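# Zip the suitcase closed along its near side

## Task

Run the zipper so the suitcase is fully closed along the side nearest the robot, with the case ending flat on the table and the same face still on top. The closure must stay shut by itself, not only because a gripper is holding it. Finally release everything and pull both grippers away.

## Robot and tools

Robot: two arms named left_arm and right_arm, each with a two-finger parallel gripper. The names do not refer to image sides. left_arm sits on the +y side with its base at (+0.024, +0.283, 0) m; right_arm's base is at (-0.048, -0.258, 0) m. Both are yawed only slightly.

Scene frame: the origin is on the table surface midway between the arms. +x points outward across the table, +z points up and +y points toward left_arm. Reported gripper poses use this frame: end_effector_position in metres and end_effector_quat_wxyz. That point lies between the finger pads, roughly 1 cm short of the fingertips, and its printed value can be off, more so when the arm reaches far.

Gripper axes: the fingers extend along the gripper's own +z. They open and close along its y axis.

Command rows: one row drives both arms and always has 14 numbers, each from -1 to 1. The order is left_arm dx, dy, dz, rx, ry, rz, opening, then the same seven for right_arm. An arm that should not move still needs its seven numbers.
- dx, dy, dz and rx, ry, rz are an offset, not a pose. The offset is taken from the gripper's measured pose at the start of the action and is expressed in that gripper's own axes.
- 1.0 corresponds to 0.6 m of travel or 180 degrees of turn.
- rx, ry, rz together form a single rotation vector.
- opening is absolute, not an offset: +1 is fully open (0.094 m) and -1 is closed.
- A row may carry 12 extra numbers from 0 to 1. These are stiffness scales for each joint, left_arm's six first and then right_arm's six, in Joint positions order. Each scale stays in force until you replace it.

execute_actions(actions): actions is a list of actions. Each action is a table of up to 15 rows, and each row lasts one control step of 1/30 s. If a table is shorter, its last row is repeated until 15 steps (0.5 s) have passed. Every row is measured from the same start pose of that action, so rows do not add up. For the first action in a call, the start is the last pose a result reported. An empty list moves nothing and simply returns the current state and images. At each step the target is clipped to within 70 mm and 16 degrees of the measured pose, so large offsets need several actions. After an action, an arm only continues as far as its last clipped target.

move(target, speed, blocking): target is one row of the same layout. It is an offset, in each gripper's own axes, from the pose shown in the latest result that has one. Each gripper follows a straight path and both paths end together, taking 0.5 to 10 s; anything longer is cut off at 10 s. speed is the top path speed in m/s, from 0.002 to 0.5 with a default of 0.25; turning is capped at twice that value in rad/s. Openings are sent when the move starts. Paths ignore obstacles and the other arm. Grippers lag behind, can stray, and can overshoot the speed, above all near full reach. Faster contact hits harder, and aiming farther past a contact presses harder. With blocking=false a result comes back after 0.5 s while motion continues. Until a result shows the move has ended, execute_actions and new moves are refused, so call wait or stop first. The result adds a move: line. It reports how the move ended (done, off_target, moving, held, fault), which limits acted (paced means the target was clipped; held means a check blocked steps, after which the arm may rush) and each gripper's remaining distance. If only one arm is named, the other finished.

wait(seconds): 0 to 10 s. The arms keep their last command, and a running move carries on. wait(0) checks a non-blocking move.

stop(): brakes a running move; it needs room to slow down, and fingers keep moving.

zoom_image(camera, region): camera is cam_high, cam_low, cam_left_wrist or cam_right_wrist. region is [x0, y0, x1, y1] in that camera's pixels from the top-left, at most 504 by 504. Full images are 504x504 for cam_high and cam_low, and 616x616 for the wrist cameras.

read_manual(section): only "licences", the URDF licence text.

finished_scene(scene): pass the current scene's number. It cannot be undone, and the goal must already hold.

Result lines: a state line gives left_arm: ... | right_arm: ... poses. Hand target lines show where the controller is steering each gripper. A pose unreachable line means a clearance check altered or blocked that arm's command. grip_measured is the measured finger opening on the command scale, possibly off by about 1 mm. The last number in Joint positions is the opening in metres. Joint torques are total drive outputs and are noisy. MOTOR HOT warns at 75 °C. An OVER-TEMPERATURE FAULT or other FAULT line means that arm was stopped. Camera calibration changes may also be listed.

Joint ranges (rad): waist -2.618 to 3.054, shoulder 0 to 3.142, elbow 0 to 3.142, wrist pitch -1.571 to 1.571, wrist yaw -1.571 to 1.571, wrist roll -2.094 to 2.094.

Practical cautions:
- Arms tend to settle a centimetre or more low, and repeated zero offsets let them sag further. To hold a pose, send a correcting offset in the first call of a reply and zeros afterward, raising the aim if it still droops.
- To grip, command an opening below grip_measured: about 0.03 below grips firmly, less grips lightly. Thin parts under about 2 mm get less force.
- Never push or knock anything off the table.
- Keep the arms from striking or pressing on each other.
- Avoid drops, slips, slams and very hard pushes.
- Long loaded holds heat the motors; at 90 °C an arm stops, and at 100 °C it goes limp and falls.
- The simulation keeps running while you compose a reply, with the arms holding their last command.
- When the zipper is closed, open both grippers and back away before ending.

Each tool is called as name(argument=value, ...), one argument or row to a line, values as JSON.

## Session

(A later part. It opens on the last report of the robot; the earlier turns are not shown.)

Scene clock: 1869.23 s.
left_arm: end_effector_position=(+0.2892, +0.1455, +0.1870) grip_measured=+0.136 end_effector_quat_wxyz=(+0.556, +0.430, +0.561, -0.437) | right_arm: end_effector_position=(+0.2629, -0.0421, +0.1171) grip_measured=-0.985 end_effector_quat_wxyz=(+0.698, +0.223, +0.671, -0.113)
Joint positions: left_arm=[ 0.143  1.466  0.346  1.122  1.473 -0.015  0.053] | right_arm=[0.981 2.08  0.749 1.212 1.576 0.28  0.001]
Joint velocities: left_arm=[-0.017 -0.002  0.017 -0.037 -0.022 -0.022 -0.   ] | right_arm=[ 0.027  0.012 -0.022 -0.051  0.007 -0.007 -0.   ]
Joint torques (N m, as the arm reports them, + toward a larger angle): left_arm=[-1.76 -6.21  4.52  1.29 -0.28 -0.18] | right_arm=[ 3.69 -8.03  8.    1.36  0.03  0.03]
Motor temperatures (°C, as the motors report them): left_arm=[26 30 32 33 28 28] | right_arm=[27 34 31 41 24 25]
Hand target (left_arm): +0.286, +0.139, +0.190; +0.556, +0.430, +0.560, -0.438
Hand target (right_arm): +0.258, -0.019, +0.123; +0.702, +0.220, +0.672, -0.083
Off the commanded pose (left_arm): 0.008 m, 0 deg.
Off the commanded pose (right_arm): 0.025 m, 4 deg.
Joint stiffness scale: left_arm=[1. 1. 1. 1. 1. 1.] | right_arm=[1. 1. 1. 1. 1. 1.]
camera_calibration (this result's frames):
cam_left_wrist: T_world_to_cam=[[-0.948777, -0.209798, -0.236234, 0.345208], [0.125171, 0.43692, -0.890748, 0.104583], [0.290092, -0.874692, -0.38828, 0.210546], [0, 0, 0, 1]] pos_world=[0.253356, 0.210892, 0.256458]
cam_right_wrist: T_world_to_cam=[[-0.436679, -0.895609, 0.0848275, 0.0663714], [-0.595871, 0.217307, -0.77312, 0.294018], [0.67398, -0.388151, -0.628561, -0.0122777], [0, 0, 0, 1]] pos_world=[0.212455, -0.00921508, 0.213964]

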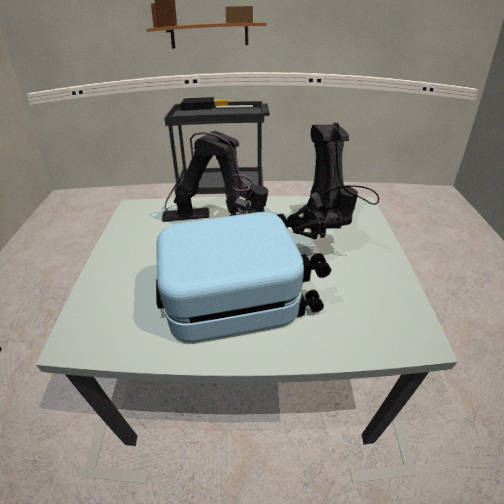

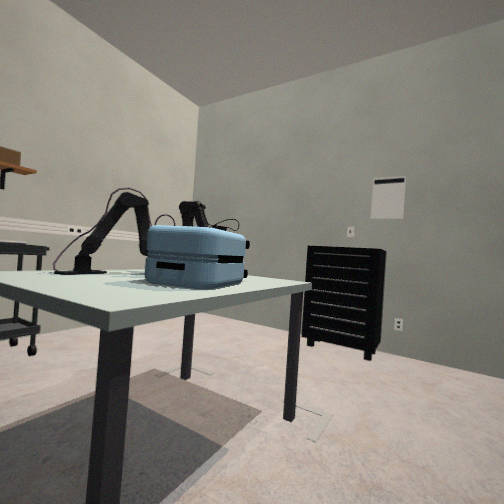

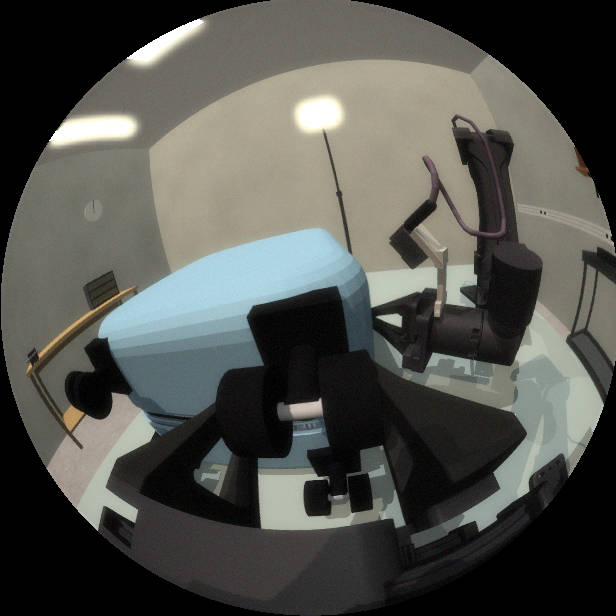

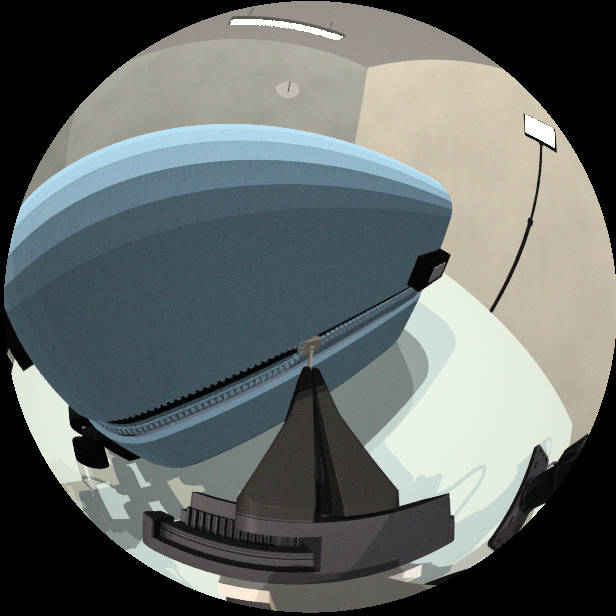

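execute_actions(
  actions=[
    [[-0.005,-0.008,0.01,0,0,0,0.105,-0.003,0.057,-0.041,-0.028,0,0.02,-1]],
    [[-0.005,-0.008,0.01,0,0,0,0.105,-0.003,0.058,-0.039,-0.028,0,0.02,-1]],
    [[-0.005,-0.008,0.01,0,0,0,0.105,-0.003,0.06,-0.037,-0.028,0,0.02,-1]],
  ],
)

zoom_image(
  camera="cam_right_wrist",
  region=[100, 260, 380, 460],
)

Scene clock: 1876.43 s.
left_arm: end_effector_position=(+0.2894, +0.1455, +0.1870) grip_measured=+0.136 end_effector_quat_wxyz=(+0.556, +0.430, +0.561, -0.437) | right_arm: end_effector_position=(+0.2524, +0.0021, +0.1177) grip_measured=-0.985 end_effector_quat_wxyz=(+0.704, +0.210, +0.675, -0.069)
Joint positions: left_arm=[ 0.143  1.466  0.346  1.122  1.472 -0.015  0.053] | right_arm=[1.063 2.133 0.842 1.211 1.576 0.283 0.001]
Joint velocities: left_arm=[-0.012  0.007 -0.022 -0.007  0.022  0.022 -0.   ] | right_arm=[-0.007 -0.017 -0.002 -0.022  0.095 -0.007  0.001]
Joint torques (N m, as the arm reports them, + toward a larger angle): left_arm=[-1.78 -6.13  4.55  1.28 -0.26 -0.17] | right_arm=[ 3.23 -8.69  8.97  1.36 -0.25  0.02]
Motor temperatures (°C, as the motors report them): left_arm=[26 30 32 33 28 28] | right_arm=[27 34 32 41 24 25]
Hand target (left_arm): +0.286, +0.139, +0.190; +0.556, +0.430, +0.560, -0.438
Hand target (right_arm): +0.248, +0.028, +0.125; +0.706, +0.206, +0.677, -0.031
Off the commanded pose (left_arm): 0.008 m, 0 deg.
Off the commanded pose (right_arm): 0.028 m, 5 deg.
Joint stiffness scale: left_arm=[1. 1. 1. 1. 1. 1.] | right_arm=[1. 1. 1. 1. 1. 1.]
camera_calibration (this result's frames):
cam_left_wrist: T_world_to_cam=[[-0.948537, -0.210884, -0.236233, 0.345494], [0.124672, 0.437061, -0.890749, 0.104661], [0.291093, -0.87436, -0.388277, 0.210194], [0, 0, 0, 1]] pos_world=[0.253479, 0.210901, 0.256458]
cam_right_wrist: T_world_to_cam=[[-0.363249, -0.93077, 0.0414418, 0.0879744], [-0.598616, 0.199074, -0.775905, 0.279673], [0.713939, -0.306654, -0.629488, 0.00210905], [0, 0, 0, 1]] pos_world=[0.197867, 0.0268553, 0.214681]

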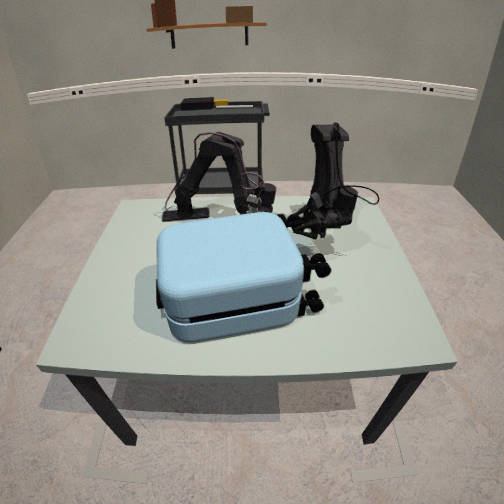

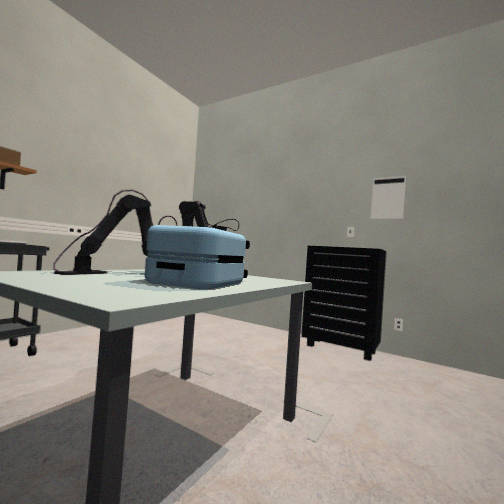

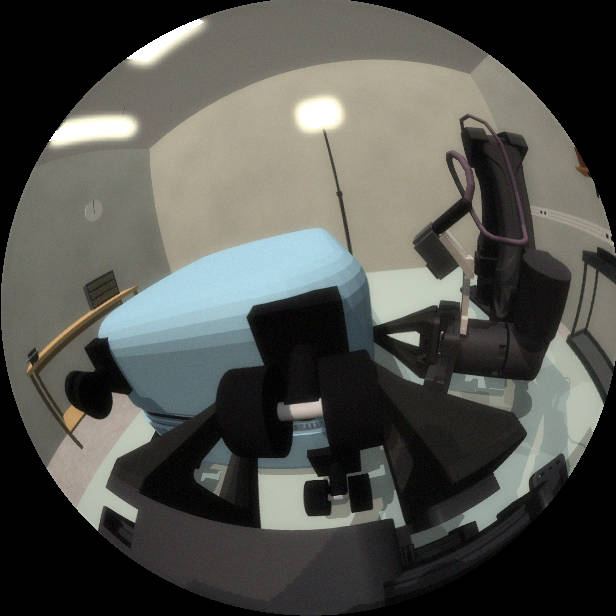

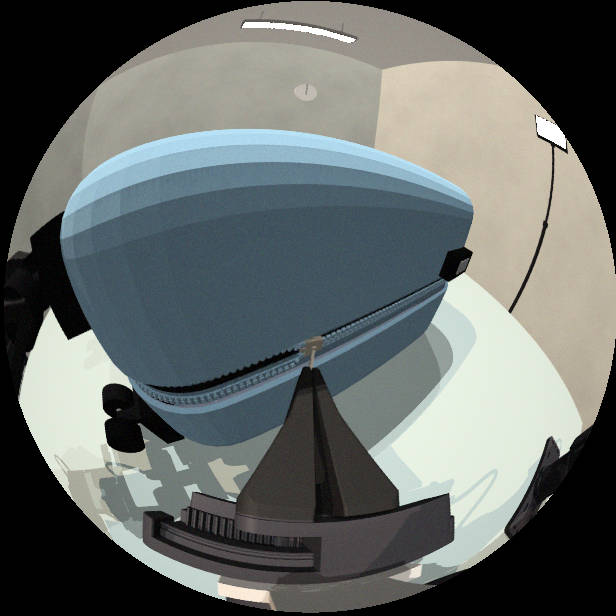

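Region (100, 260, 380, 460) of cam_right_wrist's 616x616 image, scaled by 1.800, with more detail than that image has; it fills the top 360 rows of this view, and the rest is white.

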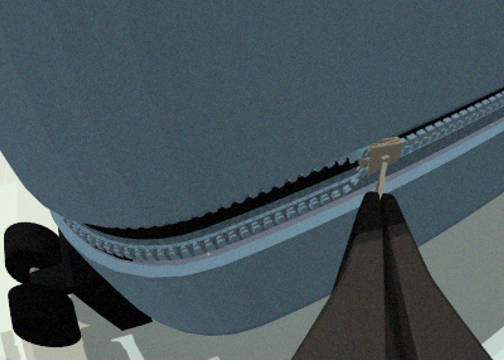

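execute_actions(
  actions=[
    [[-0.005,-0.008,0.01,0,0,0,0.105,0.0,0.06,-0.036,-0.028,0,0.04,-1]],
    [[-0.005,-0.008,0.01,0,0,0,0.105,0.002,0.061,-0.034,-0.028,0,0.04,-1]],
    [[-0.005,-0.008,0.01,0,0,0,0.105,0.004,0.063,-0.03,-0.028,0,0.04,-1]],
  ],
)

zoom_image(
  camera="cam_right_wrist",
  region=[100, 260, 380, 460],
)

Scene clock: 1883.60 s.
left_arm: end_effector_position=(+0.2903, +0.1458, +0.1870) grip_measured=+0.136 end_effector_quat_wxyz=(+0.557, +0.429, +0.562, -0.436) | right_arm: end_effector_position=(+0.2433, +0.0452, +0.1180) grip_measured=-0.985 end_effector_quat_wxyz=(+0.707, +0.257, +0.659, +0.026)
Joint positions: left_arm=[ 0.143  1.466  0.346  1.122  1.467 -0.015  0.053] | right_arm=[1.128 2.202 0.959 1.226 1.575 0.427 0.001]
Joint velocities: left_arm=[-0.017 -0.017  0.002  0.051  0.022 -0.007 -0.001] | right_arm=[-0.002 -0.007 -0.007 -0.037 -0.022  0.051 -0.001]
Joint torques (N m, as the arm reports them, + toward a larger angle): left_arm=[-1.79 -6.23  4.53  1.3  -0.23 -0.18] | right_arm=[ 2.47 -9.53  9.5   1.4  -0.41 -0.01]
Motor temperatures (°C, as the motors report them): left_arm=[26 30 31 33 28 28] | right_arm=[27 34 32 40 24 25]
Hand target (left_arm): +0.287, +0.139, +0.190; +0.557, +0.429, +0.561, -0.437
Hand target (right_arm): +0.240, +0.070, +0.128; +0.704, +0.256, +0.659, +0.070
Off the commanded pose (left_arm): 0.008 m, 0 deg.
Off the commanded pose (right_arm): 0.028 m, 5 deg.
Joint stiffness scale: left_arm=[1. 1. 1. 1. 1. 1.] | right_arm=[1. 1. 1. 1. 1. 1.]
camera_calibration (this result's frames):
cam_left_wrist: T_world_to_cam=[[-0.947479, -0.215588, -0.236233, 0.346731], [0.122504, 0.437664, -0.890754, 0.105002], [0.295427, -0.87291, -0.388267, 0.208668], [0, 0, 0, 1]] pos_world=[0.254011, 0.210944, 0.256459]
cam_right_wrist: T_world_to_cam=[[-0.297631, -0.940537, -0.163727, 0.133534], [-0.55801, 0.310542, -0.769538, 0.250174], [0.774623, -0.137677, -0.617256, -0.00178769], [0, 0, 0, 1]] pos_world=[0.180728, 0.047658, 0.213278]

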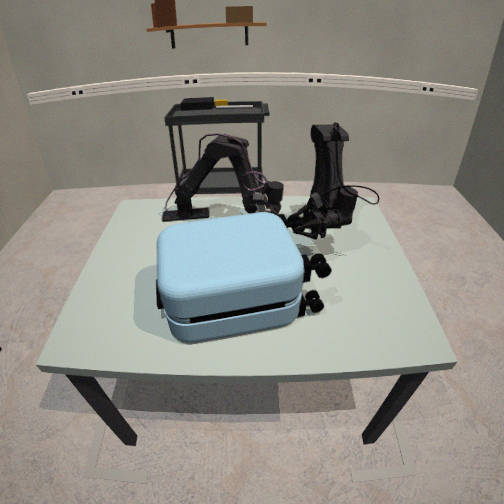

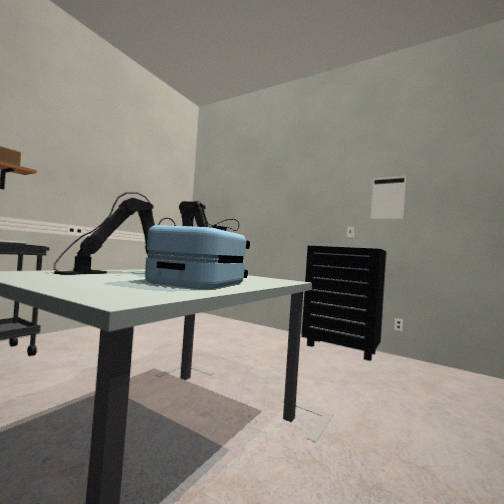

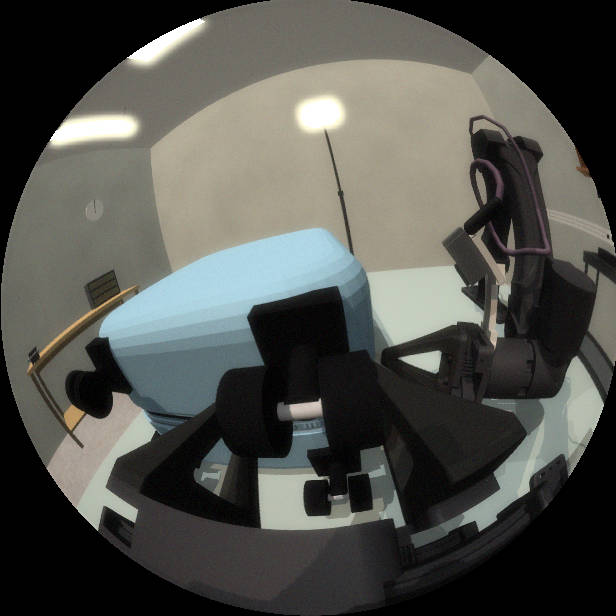

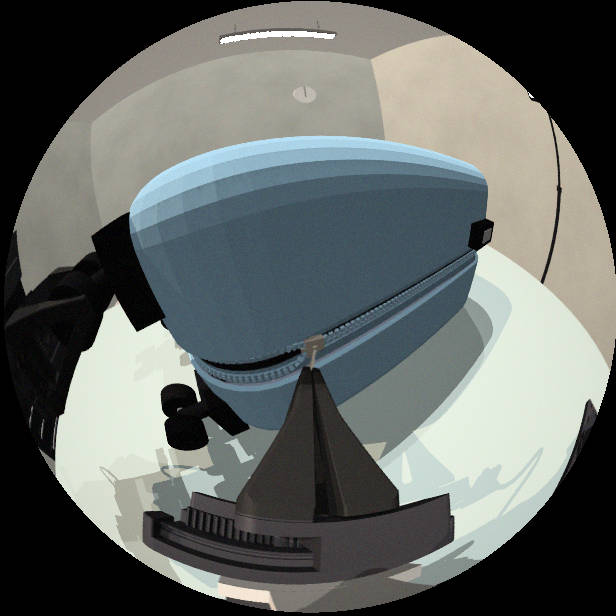

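Region (100, 260, 380, 460) of cam_right_wrist's 616x616 image, scaled by 1.800, with more detail than that image has; it fills the top 360 rows of this view, and the rest is white.

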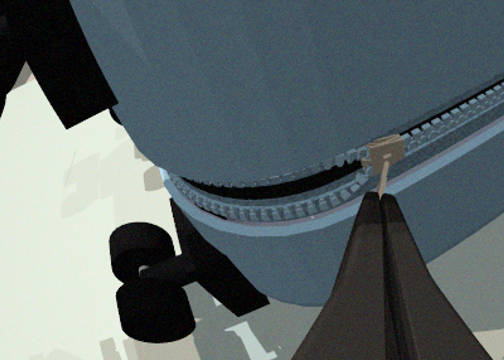

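execute_actions(
  actions=[
    [[-0.005,-0.008,0.01,0,0,0,0.105,0.018,0.063,-0.026,-0.026,0.011,0.04,-1]],
    [[-0.005,-0.01,0.01,0,0,0,0.105,0.025,0.065,-0.012,-0.02,0.01,0.04,-1]],
  ],
)

zoom_image(
  camera="cam_right_wrist",
  region=[100, 260, 380, 460],
)

Scene clock: 1893.73 s.
left_arm: end_effector_position=(+0.2916, +0.1459, +0.1871) grip_measured=+0.136 end_effector_quat_wxyz=(+0.559, +0.427, +0.564, -0.434) | right_arm: end_effector_position=(+0.2482, +0.0758, +0.1082) grip_measured=-0.985 end_effector_quat_wxyz=(+0.701, +0.307, +0.637, +0.089)
Joint positions: left_arm=[ 0.143  1.466  0.346  1.122  1.458 -0.015  0.053] | right_arm=[1.141 2.307 1.095 1.242 1.575 0.545 0.001]
Joint velocities: left_arm=[-0.012  0.007 -0.007 -0.022 -0.022 -0.007 -0.001] | right_arm=[-0.022  0.002 -0.012 -0.022 -0.007  0.051  0.   ]
Joint torques (N m, as the arm reports them, + toward a larger angle): left_arm=[-1.84 -6.58  4.1   1.31 -0.23 -0.17] | right_arm=[  1.5  -10.73   8.86   1.26  -0.65  -0.14]
Motor temperatures (°C, as the motors report them): left_arm=[26 30 31 33 28 28] | right_arm=[27 35 32 40 24 25]
Hand target (left_arm): +0.286, +0.139, +0.190; +0.558, +0.428, +0.562, -0.436
Hand target (right_arm): +0.248, +0.099, +0.118; +0.697, +0.296, +0.641, +0.127
Off the commanded pose (left_arm): 0.009 m, 0 deg.
Off the commanded pose (right_arm): 0.027 m, 5 deg.
Joint stiffness scale: left_arm=[1. 1. 1. 1. 1. 1.] | right_arm=[1. 1. 1. 1. 1. 1.]
camera_calibration (this result's frames):
cam_left_wrist: T_world_to_cam=[[-0.945804, -0.222825, -0.23623, 0.348617], [0.119172, 0.438532, -0.890779, 0.105642], [0.302082, -0.870654, -0.388211, 0.206163], [0, 0, 0, 1]] pos_world=[0.254855, 0.21085, 0.256493]
cam_right_wrist: T_world_to_cam=[[-0.271987, -0.906243, -0.323647, 0.170507], [-0.522856, 0.421523, -0.740905, 0.215648], [0.807864, -0.0322956, -0.588484, -0.0267258], [0, 0, 0, 1]] pos_world=[0.180719, 0.062757, 0.199231]

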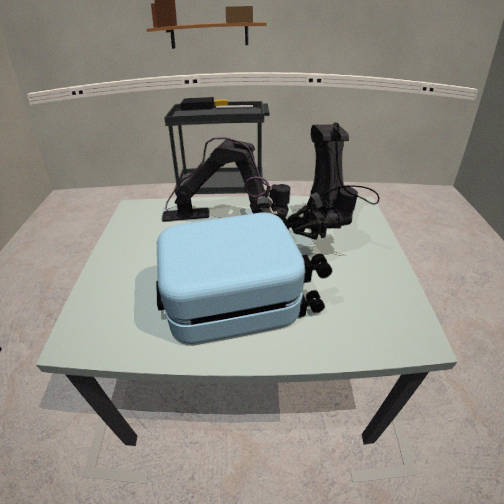

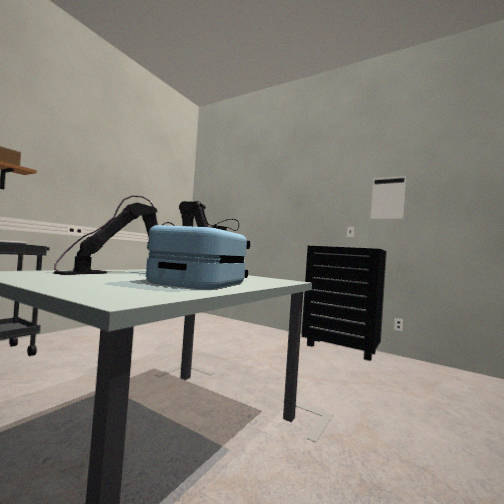

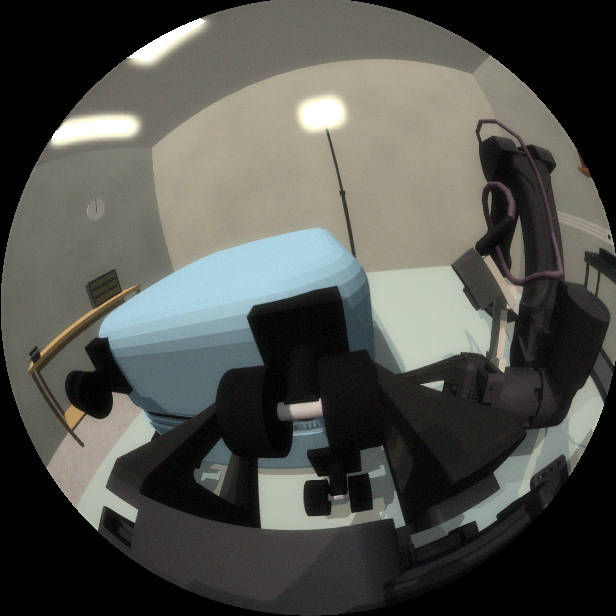

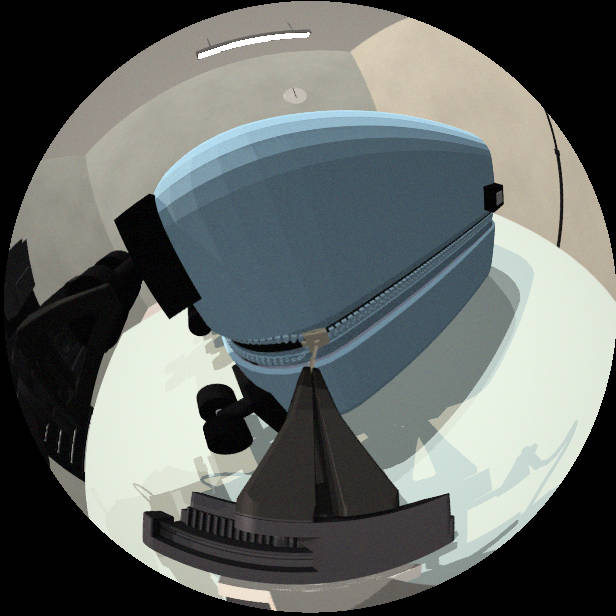

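Region (100, 260, 380, 460) of cam_right_wrist's 616x616 image, scaled by 1.800, with more detail than that image has; it fills the top 360 rows of this view, and the rest is white.

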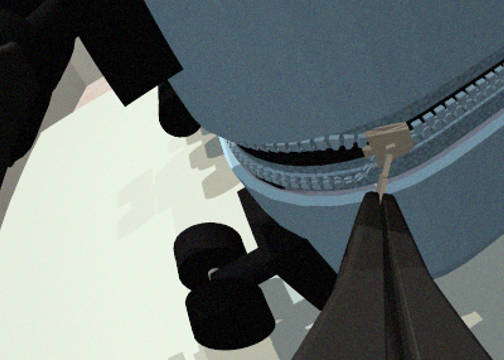

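execute_actions(
  actions=[
    [[-0.005,-0.012,0.01,0,0,0,0.105,0.008,0.07,-0.008,-0.016,0.01,0.015,-1]],
  ],
)

zoom_image(
  camera="cam_right_wrist",
  region=[180, 280, 380, 430],
)

Scene clock: 1903.93 s.
left_arm: end_effector_position=(+0.2934, +0.1459, +0.1872) grip_measured=+0.136 end_effector_quat_wxyz=(+0.561, +0.424, +0.566, -0.431) | right_arm: end_effector_position=(+0.2527, +0.0911, +0.1093) grip_measured=-0.985 end_effector_quat_wxyz=(+0.701, +0.307, +0.637, +0.091)
Joint positions: left_arm=[ 0.14   1.466  0.346  1.123  1.446 -0.016  0.053] | right_arm=[1.142 2.339 1.174 1.199 1.575 0.545 0.001]
Joint velocities: left_arm=[-0.017  0.012  0.002  0.022  0.066 -0.007  0.   ] | right_arm=[ 0.012 -0.007 -0.012 -0.022  0.022 -0.037 -0.001]
Joint torques (N m, as the arm reports them, + toward a larger angle): left_arm=[-1.78 -6.86  3.77  1.31 -0.16 -0.19] | right_arm=[  1.09 -12.33   9.55   1.26  -0.57  -0.14]
Motor temperatures (°C, as the motors report them): left_arm=[26 30 31 33 28 28] | right_arm=[26 36 33 40 24 25]
Hand target (left_arm): +0.286, +0.139, +0.190; +0.559, +0.426, +0.563, -0.434
Hand target (right_arm): +0.254, +0.112, +0.127; +0.697, +0.302, +0.638, +0.127
Off the commanded pose (left_arm): 0.011 m, 1 deg.
Off the commanded pose (right_arm): 0.029 m, 4 deg.
Joint stiffness scale: left_arm=[1. 1. 1. 1. 1. 1.] | right_arm=[1. 1. 1. 1. 1. 1.]
camera_calibration (this result's frames):
cam_left_wrist: T_world_to_cam=[[-0.943628, -0.232248, -0.235854, 0.350979], [0.114512, 0.43949, -0.890918, 0.106768], [0.310569, -0.867704, -0.38812, 0.202684], [0, 0, 0, 1]] pos_world=[0.25602, 0.21046, 0.256567]
cam_right_wrist: T_world_to_cam=[[-0.270602, -0.905492, -0.326893, 0.185826], [-0.522546, 0.42334, -0.740087, 0.212002], [0.80853, -0.0294525, -0.587718, -0.0297757], [0, 0, 0, 1]] pos_world=[0.185141, 0.0776384, 0.200146]

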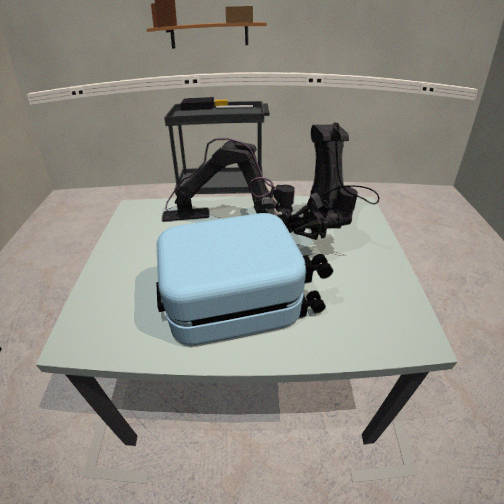

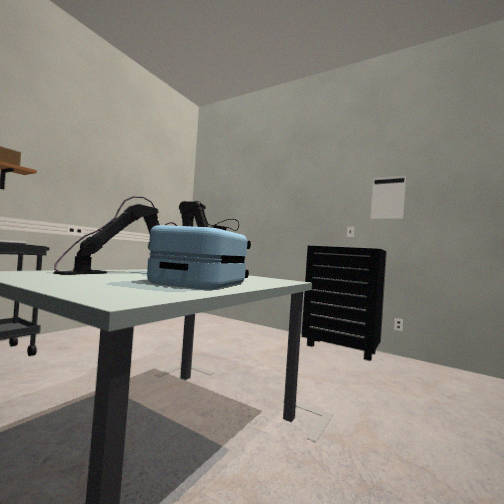

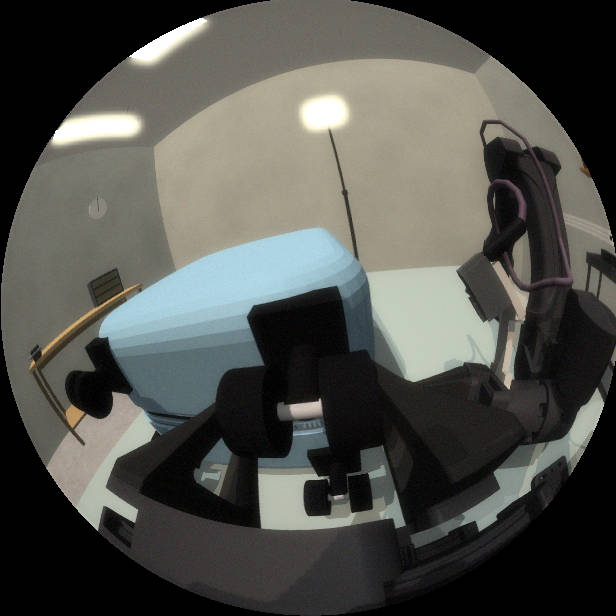

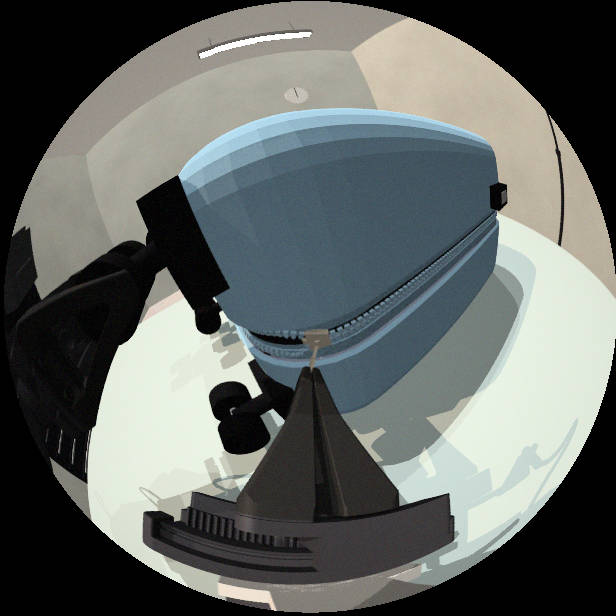

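Region (180, 280, 380, 430) of cam_right_wrist's 616x616 image, scaled by 2.520, with more detail than that image has; it fills the top 378 rows of this view, and the rest is white.

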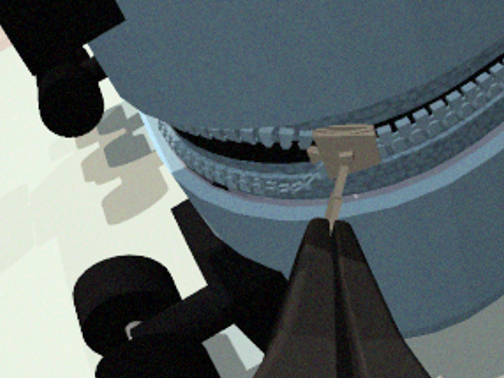

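execute_actions(
  actions=[
    [[-0.005,-0.014,0.008,0,0,0,0.105,0.004,0.068,0.018,-0.005,0.003,0.02,-1]],
  ],
)

zoom_image(
  camera="cam_right_wrist",
  region=[180, 280, 380, 430],
)

Scene clock: 1913.07 s.
left_arm: end_effector_position=(+0.2940, +0.1455, +0.1875) grip_measured=+0.136 end_effector_quat_wxyz=(+0.564, +0.420, +0.569, -0.427) | right_arm: end_effector_position=(+0.2623, +0.1096, +0.1103) grip_measured=-0.985 end_effector_quat_wxyz=(+0.701, +0.315, +0.633, +0.094)
Joint positions: left_arm=[ 0.136  1.456  0.339  1.122  1.428 -0.017  0.053] | right_arm=[1.134 2.392 1.289 1.153 1.575 0.544 0.001]
Joint velocities: left_arm=[ 0.002  0.002  0.002  0.037  0.037 -0.051 -0.   ] | right_arm=[-0.012 -0.002 -0.012 -0.022 -0.022 -0.007 -0.001]
Joint torques (N m, as the arm reports them, + toward a larger angle): left_arm=[-1.4  -6.64  4.02  1.28 -0.04 -0.13] | right_arm=[ -1.25 -13.29   9.65   1.27  -0.51  -0.13]
Motor temperatures (°C, as the motors report them): left_arm=[26 30 31 33 28 28] | right_arm=[26 37 33 39 25 25]
Hand target (left_arm): +0.287, +0.139, +0.190; +0.561, +0.423, +0.565, -0.432
Hand target (right_arm): +0.273, +0.120, +0.129; +0.698, +0.321, +0.629, +0.120
Off the commanded pose (left_arm): 0.010 m, 1 deg.
Off the commanded pose (right_arm): 0.025 m, 3 deg.
Joint stiffness scale: left_arm=[1. 1. 1. 1. 1. 1.] | right_arm=[1. 1. 1. 1. 1. 1.]
camera_calibration (this result's frames):
cam_left_wrist: T_world_to_cam=[[-0.939981, -0.245543, -0.236949, 0.352576], [0.109335, 0.441061, -0.890792, 0.108471], [0.323237, -0.863235, -0.387742, 0.197817], [0, 0, 0, 1]] pos_world=[0.255613, 0.209493, 0.25687]
cam_right_wrist: T_world_to_cam=[[-0.27588, -0.898568, -0.34127, 0.207709], [-0.515717, 0.437993, -0.736341, 0.20618], [0.811127, -0.0271432, -0.58424, -0.0377222], [0, 0, 0, 1]] pos_world=[0.194231, 0.0953116, 0.200665]

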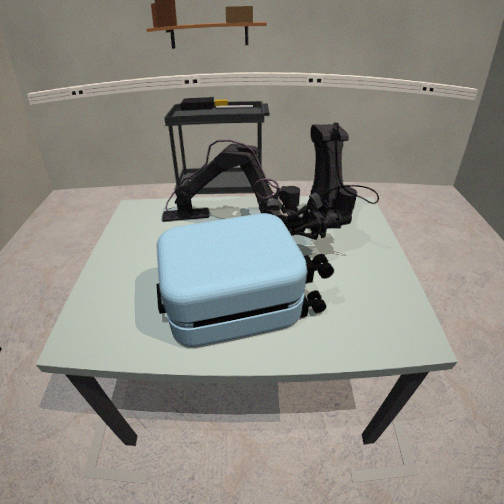

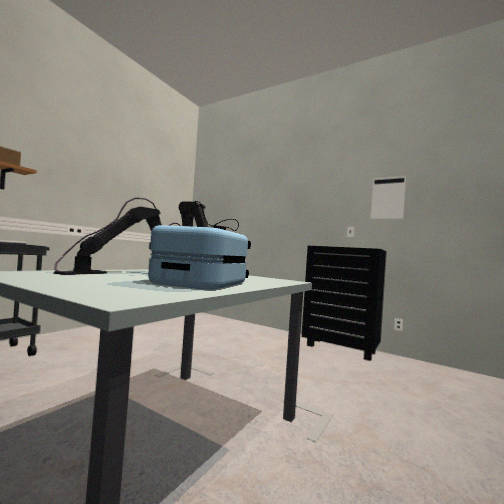

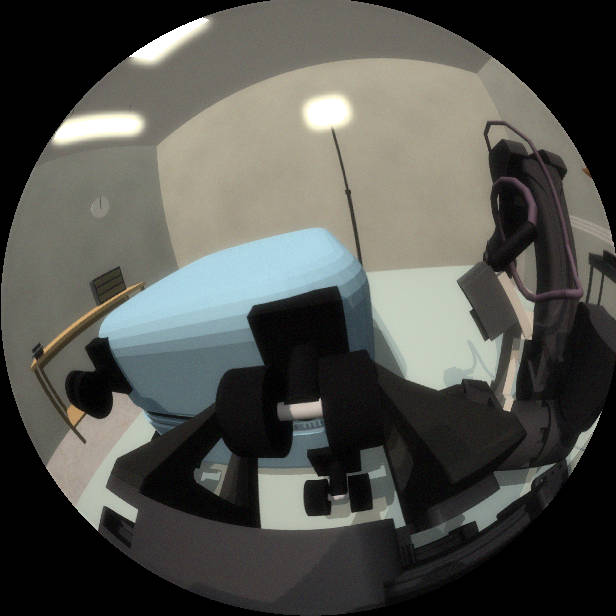

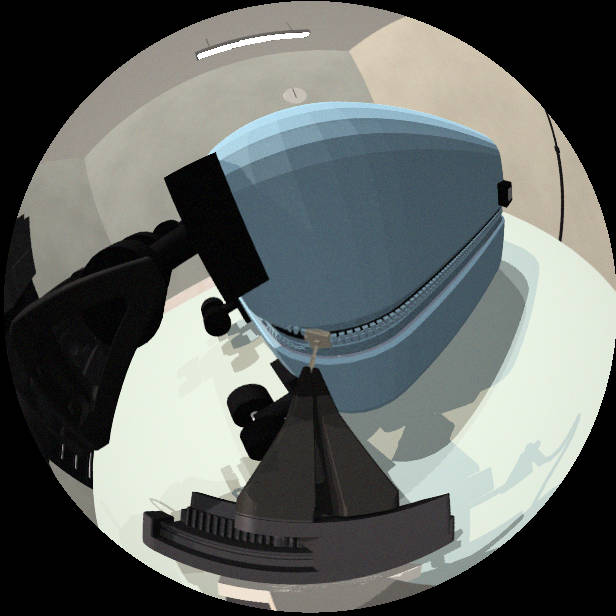

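Region (180, 280, 380, 430) of cam_right_wrist's 616x616 image, scaled by 2.520, with more detail than that image has; it fills the top 378 rows of this view, and the rest is white.

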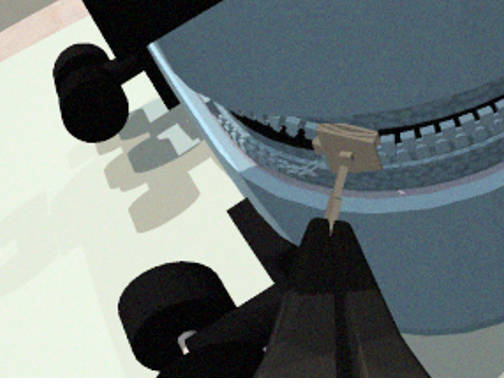

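execute_actions(
  actions=[
    [[-0.005,-0.016,0.006,0,0,0,0.105,0.002,0.052,0.036,0.004,-0.002,0.03,-1]],
  ],
)

zoom_image(
  camera="cam_right_wrist",
  region=[180, 280, 380, 430],
)

Scene clock: 1920.27 s.
left_arm: end_effector_position=(+0.2936, +0.1445, +0.1877) grip_measured=+0.136 end_effector_quat_wxyz=(+0.567, +0.416, +0.572, -0.423) | right_arm: end_effector_position=(+0.2768, +0.1221, +0.1099) grip_measured=-0.985 end_effector_quat_wxyz=(+0.699, +0.338, +0.621, +0.105)
Joint positions: left_arm=[ 0.131  1.442  0.329  1.117  1.409 -0.017  0.053] | right_arm=[1.113 2.454 1.403 1.144 1.575 0.554 0.001]
Joint velocities: left_arm=[-0.027 -0.002 -0.002 -0.007  0.037 -0.022 -0.001] | right_arm=[-0.017 -0.002  0.017 -0.007 -0.066 -0.037  0.001]
Joint torques (N m, as the arm reports them, + toward a larger angle): left_arm=[-1.04 -6.7   4.06  1.31 -0.01 -0.18] | right_arm=[ -2.01 -13.41   9.57   1.2   -0.41  -0.13]
Motor temperatures (°C, as the motors report them): left_arm=[26 31 31 33 28 28] | right_arm=[26 37 33 39 25 25]
Hand target (left_arm): +0.286, +0.139, +0.191; +0.565, +0.420, +0.568, -0.427
Hand target (right_arm): +0.290, +0.127, +0.127; +0.698, +0.348, +0.614, +0.122
Off the commanded pose (left_arm): 0.010 m, 1 deg.
Off the commanded pose (right_arm): 0.023 m, 2 deg.
Joint stiffness scale: left_arm=[1. 1. 1. 1. 1. 1.] | right_arm=[1. 1. 1. 1. 1. 1.]
camera_calibration (this result's frames):
cam_left_wrist: T_world_to_cam=[[-0.936683, -0.258861, -0.235831, 0.352786], [0.102116, 0.442273, -0.891048, 0.111056], [0.33496, -0.858712, -0.387835, 0.193107], [0, 0, 0, 1]] pos_world=[0.254425, 0.208029, 0.257049]
cam_right_wrist: T_world_to_cam=[[-0.288044, -0.874183, -0.390941, 0.228666], [-0.493209, 0.485361, -0.72192, 0.194243], [0.820838, -0.0151287, -0.57096, -0.0550285], [0, 0, 0, 1]] pos_world=[0.206838, 0.104785, 0.198204]

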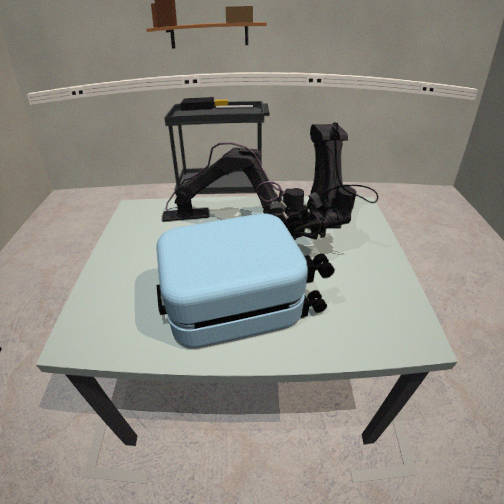

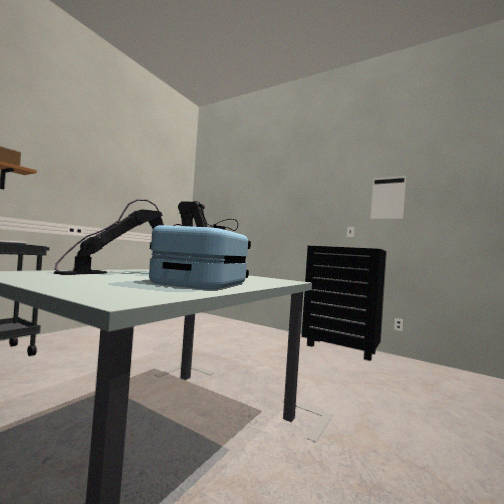

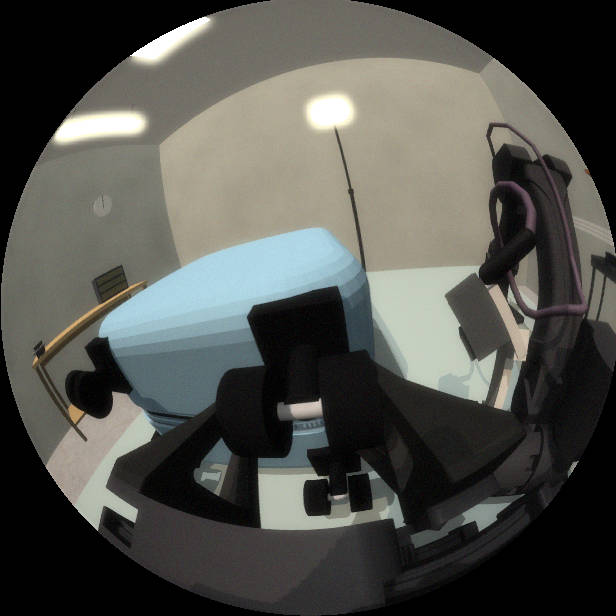

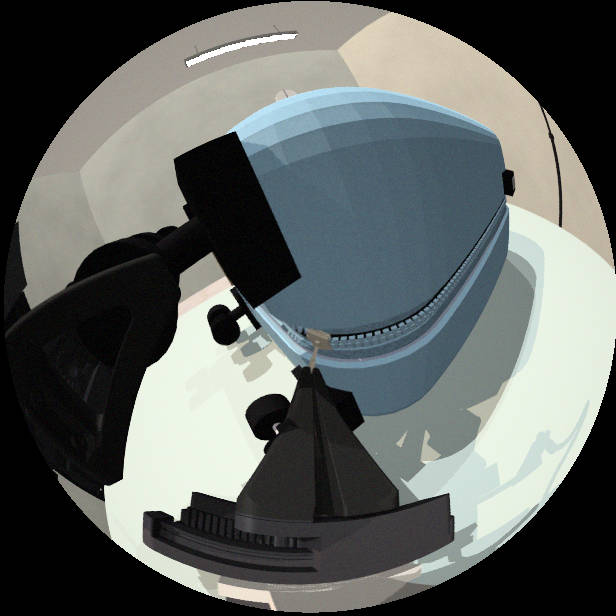

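Region (180, 280, 380, 430) of cam_right_wrist's 616x616 image, scaled by 2.520, with more detail than that image has; it fills the top 378 rows of this view, and the rest is white.

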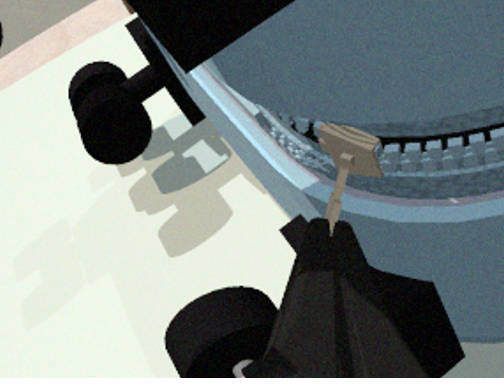

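execute_actions(
  actions=[
    [[-0.004,-0.012,0.004,0,0,0,0.105,-0.012,0.025,0.012,0,0,0.008,-1],[-0.004,-0.009,0.003,0,0,0,0.105,-0.011,0.02,0.009,0,0,0.006,-1],[-0.004,-0.006,0.002,0,0,0,0.105,-0.01,0.015,0.006,0,0,0.004,-1],[-0.004,-0.003,0.001,0,0,0,0.105,-0.009,0.011,0.003,0,0,0.002,-1],[-0.004,0,0,0,0,0,0.105,-0.008,0.007,0,0,0,0,-1],[-0.004,0,0,0,0,0,0.105,-0.008,0.006,0,0,0,0,-1],[-0.004,0,0,0,0,0,0.105,-0.008,0.006,0,0,0,0,-1],[-0.004,0,0,0,0,0,0.105,-0.008,0.006,0,0,0,0,-0.78]],
    [[-0.004,0,0,0,0,0,0.105,-0.008,0.005,-0.005,-0.002,0.001,0,-0.78],[-0.004,0,0,0,0,0,0.105,-0.009,0.004,-0.01,-0.004,0.002,0,-0.78],[-0.004,0,0,0,0,0,0.105,-0.01,0.003,-0.015,-0.006,0.004,0,-0.78],[-0.004,0,0,0,0,0,0.105,-0.01,0.002,-0.02,-0.008,0.005,0,-0.78],[-0.004,0,0,0,0,0,0.105,-0.011,0.001,-0.025,-0.01,0.007,0,-0.78],[-0.004,0,0,0,0,0,0.105,-0.012,0,-0.03,-0.012,0.008,0,-0.78],[-0.004,0,0,0,0,0,0.105,-0.012,-0.001,-0.035,-0.014,0.01,0,-0.78],[-0.004,0,0,0,0,0,0.105,-0.013,-0.002,-0.04,-0.016,0.011,0,-0.78],[-0.004,0,0,0,0,0,0.105,-0.014,-0.003,-0.045,-0.018,0.013,0,-0.78],[-0.004,0,0,0,0,0,0.105,-0.015,-0.004,-0.05,-0.02,0.014,0,-0.78],[-0.004,0,0,0,0,0,0.105,-0.015,-0.005,-0.055,-0.022,0.016,0,-0.78]],
  ],
)

Scene clock: 1939.63 s.
left_arm: end_effector_position=(+0.2932, +0.1444, +0.1876) grip_measured=+0.136 end_effector_quat_wxyz=(+0.566, +0.416, +0.571, -0.424) | right_arm: end_effector_position=(+0.2449, +0.1235, +0.0953) grip_measured=-0.783 end_effector_quat_wxyz=(+0.699, +0.296, +0.642, +0.107)
Joint positions: left_arm=[ 0.131  1.442  0.329  1.117  1.411 -0.017  0.053] | right_arm=[1.181 2.428 1.29  1.154 1.573 0.568 0.01 ]
Joint velocities: left_arm=[-0.012 -0.017 -0.002  0.022 -0.022 -0.037 -0.001] | right_arm=[ 0.071 -0.095  0.002 -0.081  0.007  0.037 -0.001]
Joint torques (N m, as the arm reports them, + toward a larger angle): left_arm=[ 0.04 -4.59  5.94  1.25  0.01 -0.04] | right_arm=[ -0.04 -15.16   3.57   1.45  -0.1    0.04]
Motor temperatures (°C, as the motors report them): left_arm=[26 31 31 33 28 28] | right_arm=[26 39 33 38 24 25]
Hand target (left_arm): +0.293, +0.144, +0.190; +0.566, +0.416, +0.571, -0.424
Hand target (right_arm): +0.243, +0.126, +0.114; +0.695, +0.310, +0.635, +0.133
Off the commanded pose (left_arm): 0.002 m, 0 deg.
Off the commanded pose (right_arm): 0.019 m, 4 deg.
Joint stiffness scale: left_arm=[1. 1. 1. 1. 1. 1.] | right_arm=[1. 1. 1. 1. 1. 1.]
camera_calibration (this result's frames):
cam_left_wrist: T_world_to_cam=[[-0.937374, -0.256343, -0.235836, 0.352155], [0.103283, 0.442062, -0.891018, 0.110812], [0.33266, -0.859575, -0.387902, 0.193935], [0, 0, 0, 1]] pos_world=[0.254141, 0.207988, 0.257014]
cam_right_wrist: T_world_to_cam=[[-0.233228, -0.913886, -0.33229, 0.200922], [-0.537998, 0.405919, -0.738775, 0.18969], [0.810039, 0.00646844, -0.58634, -0.0356358], [0, 0, 0, 1]] pos_world=[0.17778, 0.106851, 0.186008]

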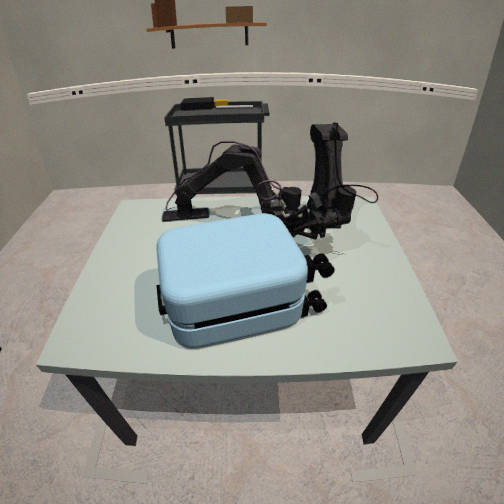

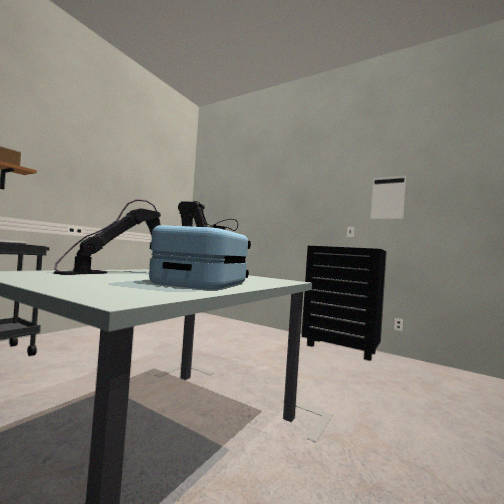

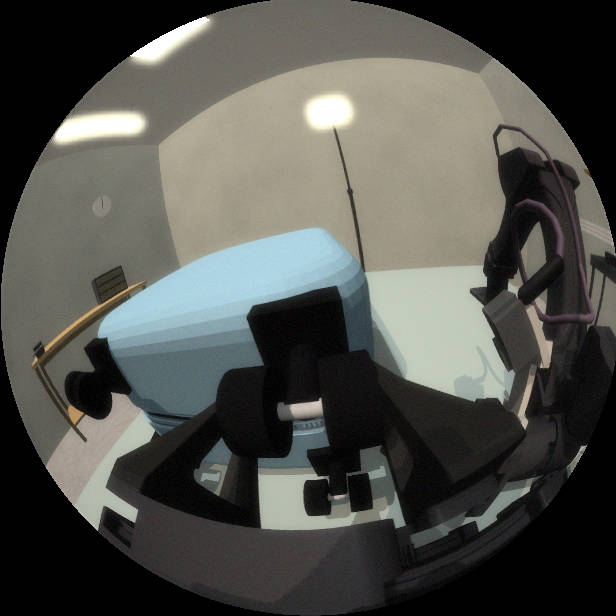

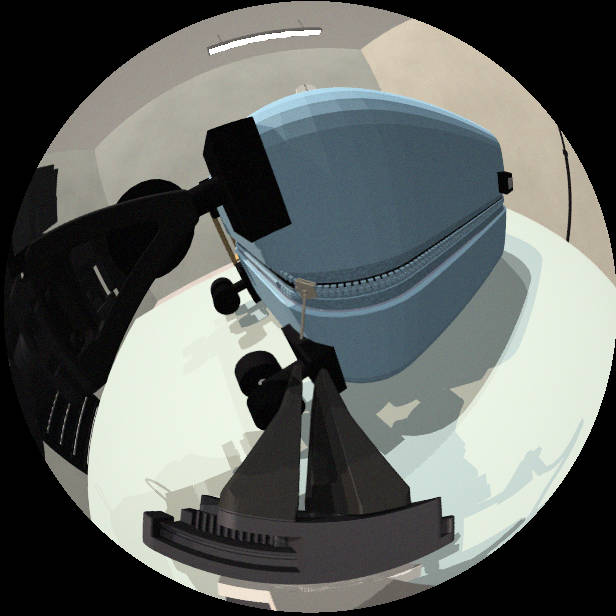

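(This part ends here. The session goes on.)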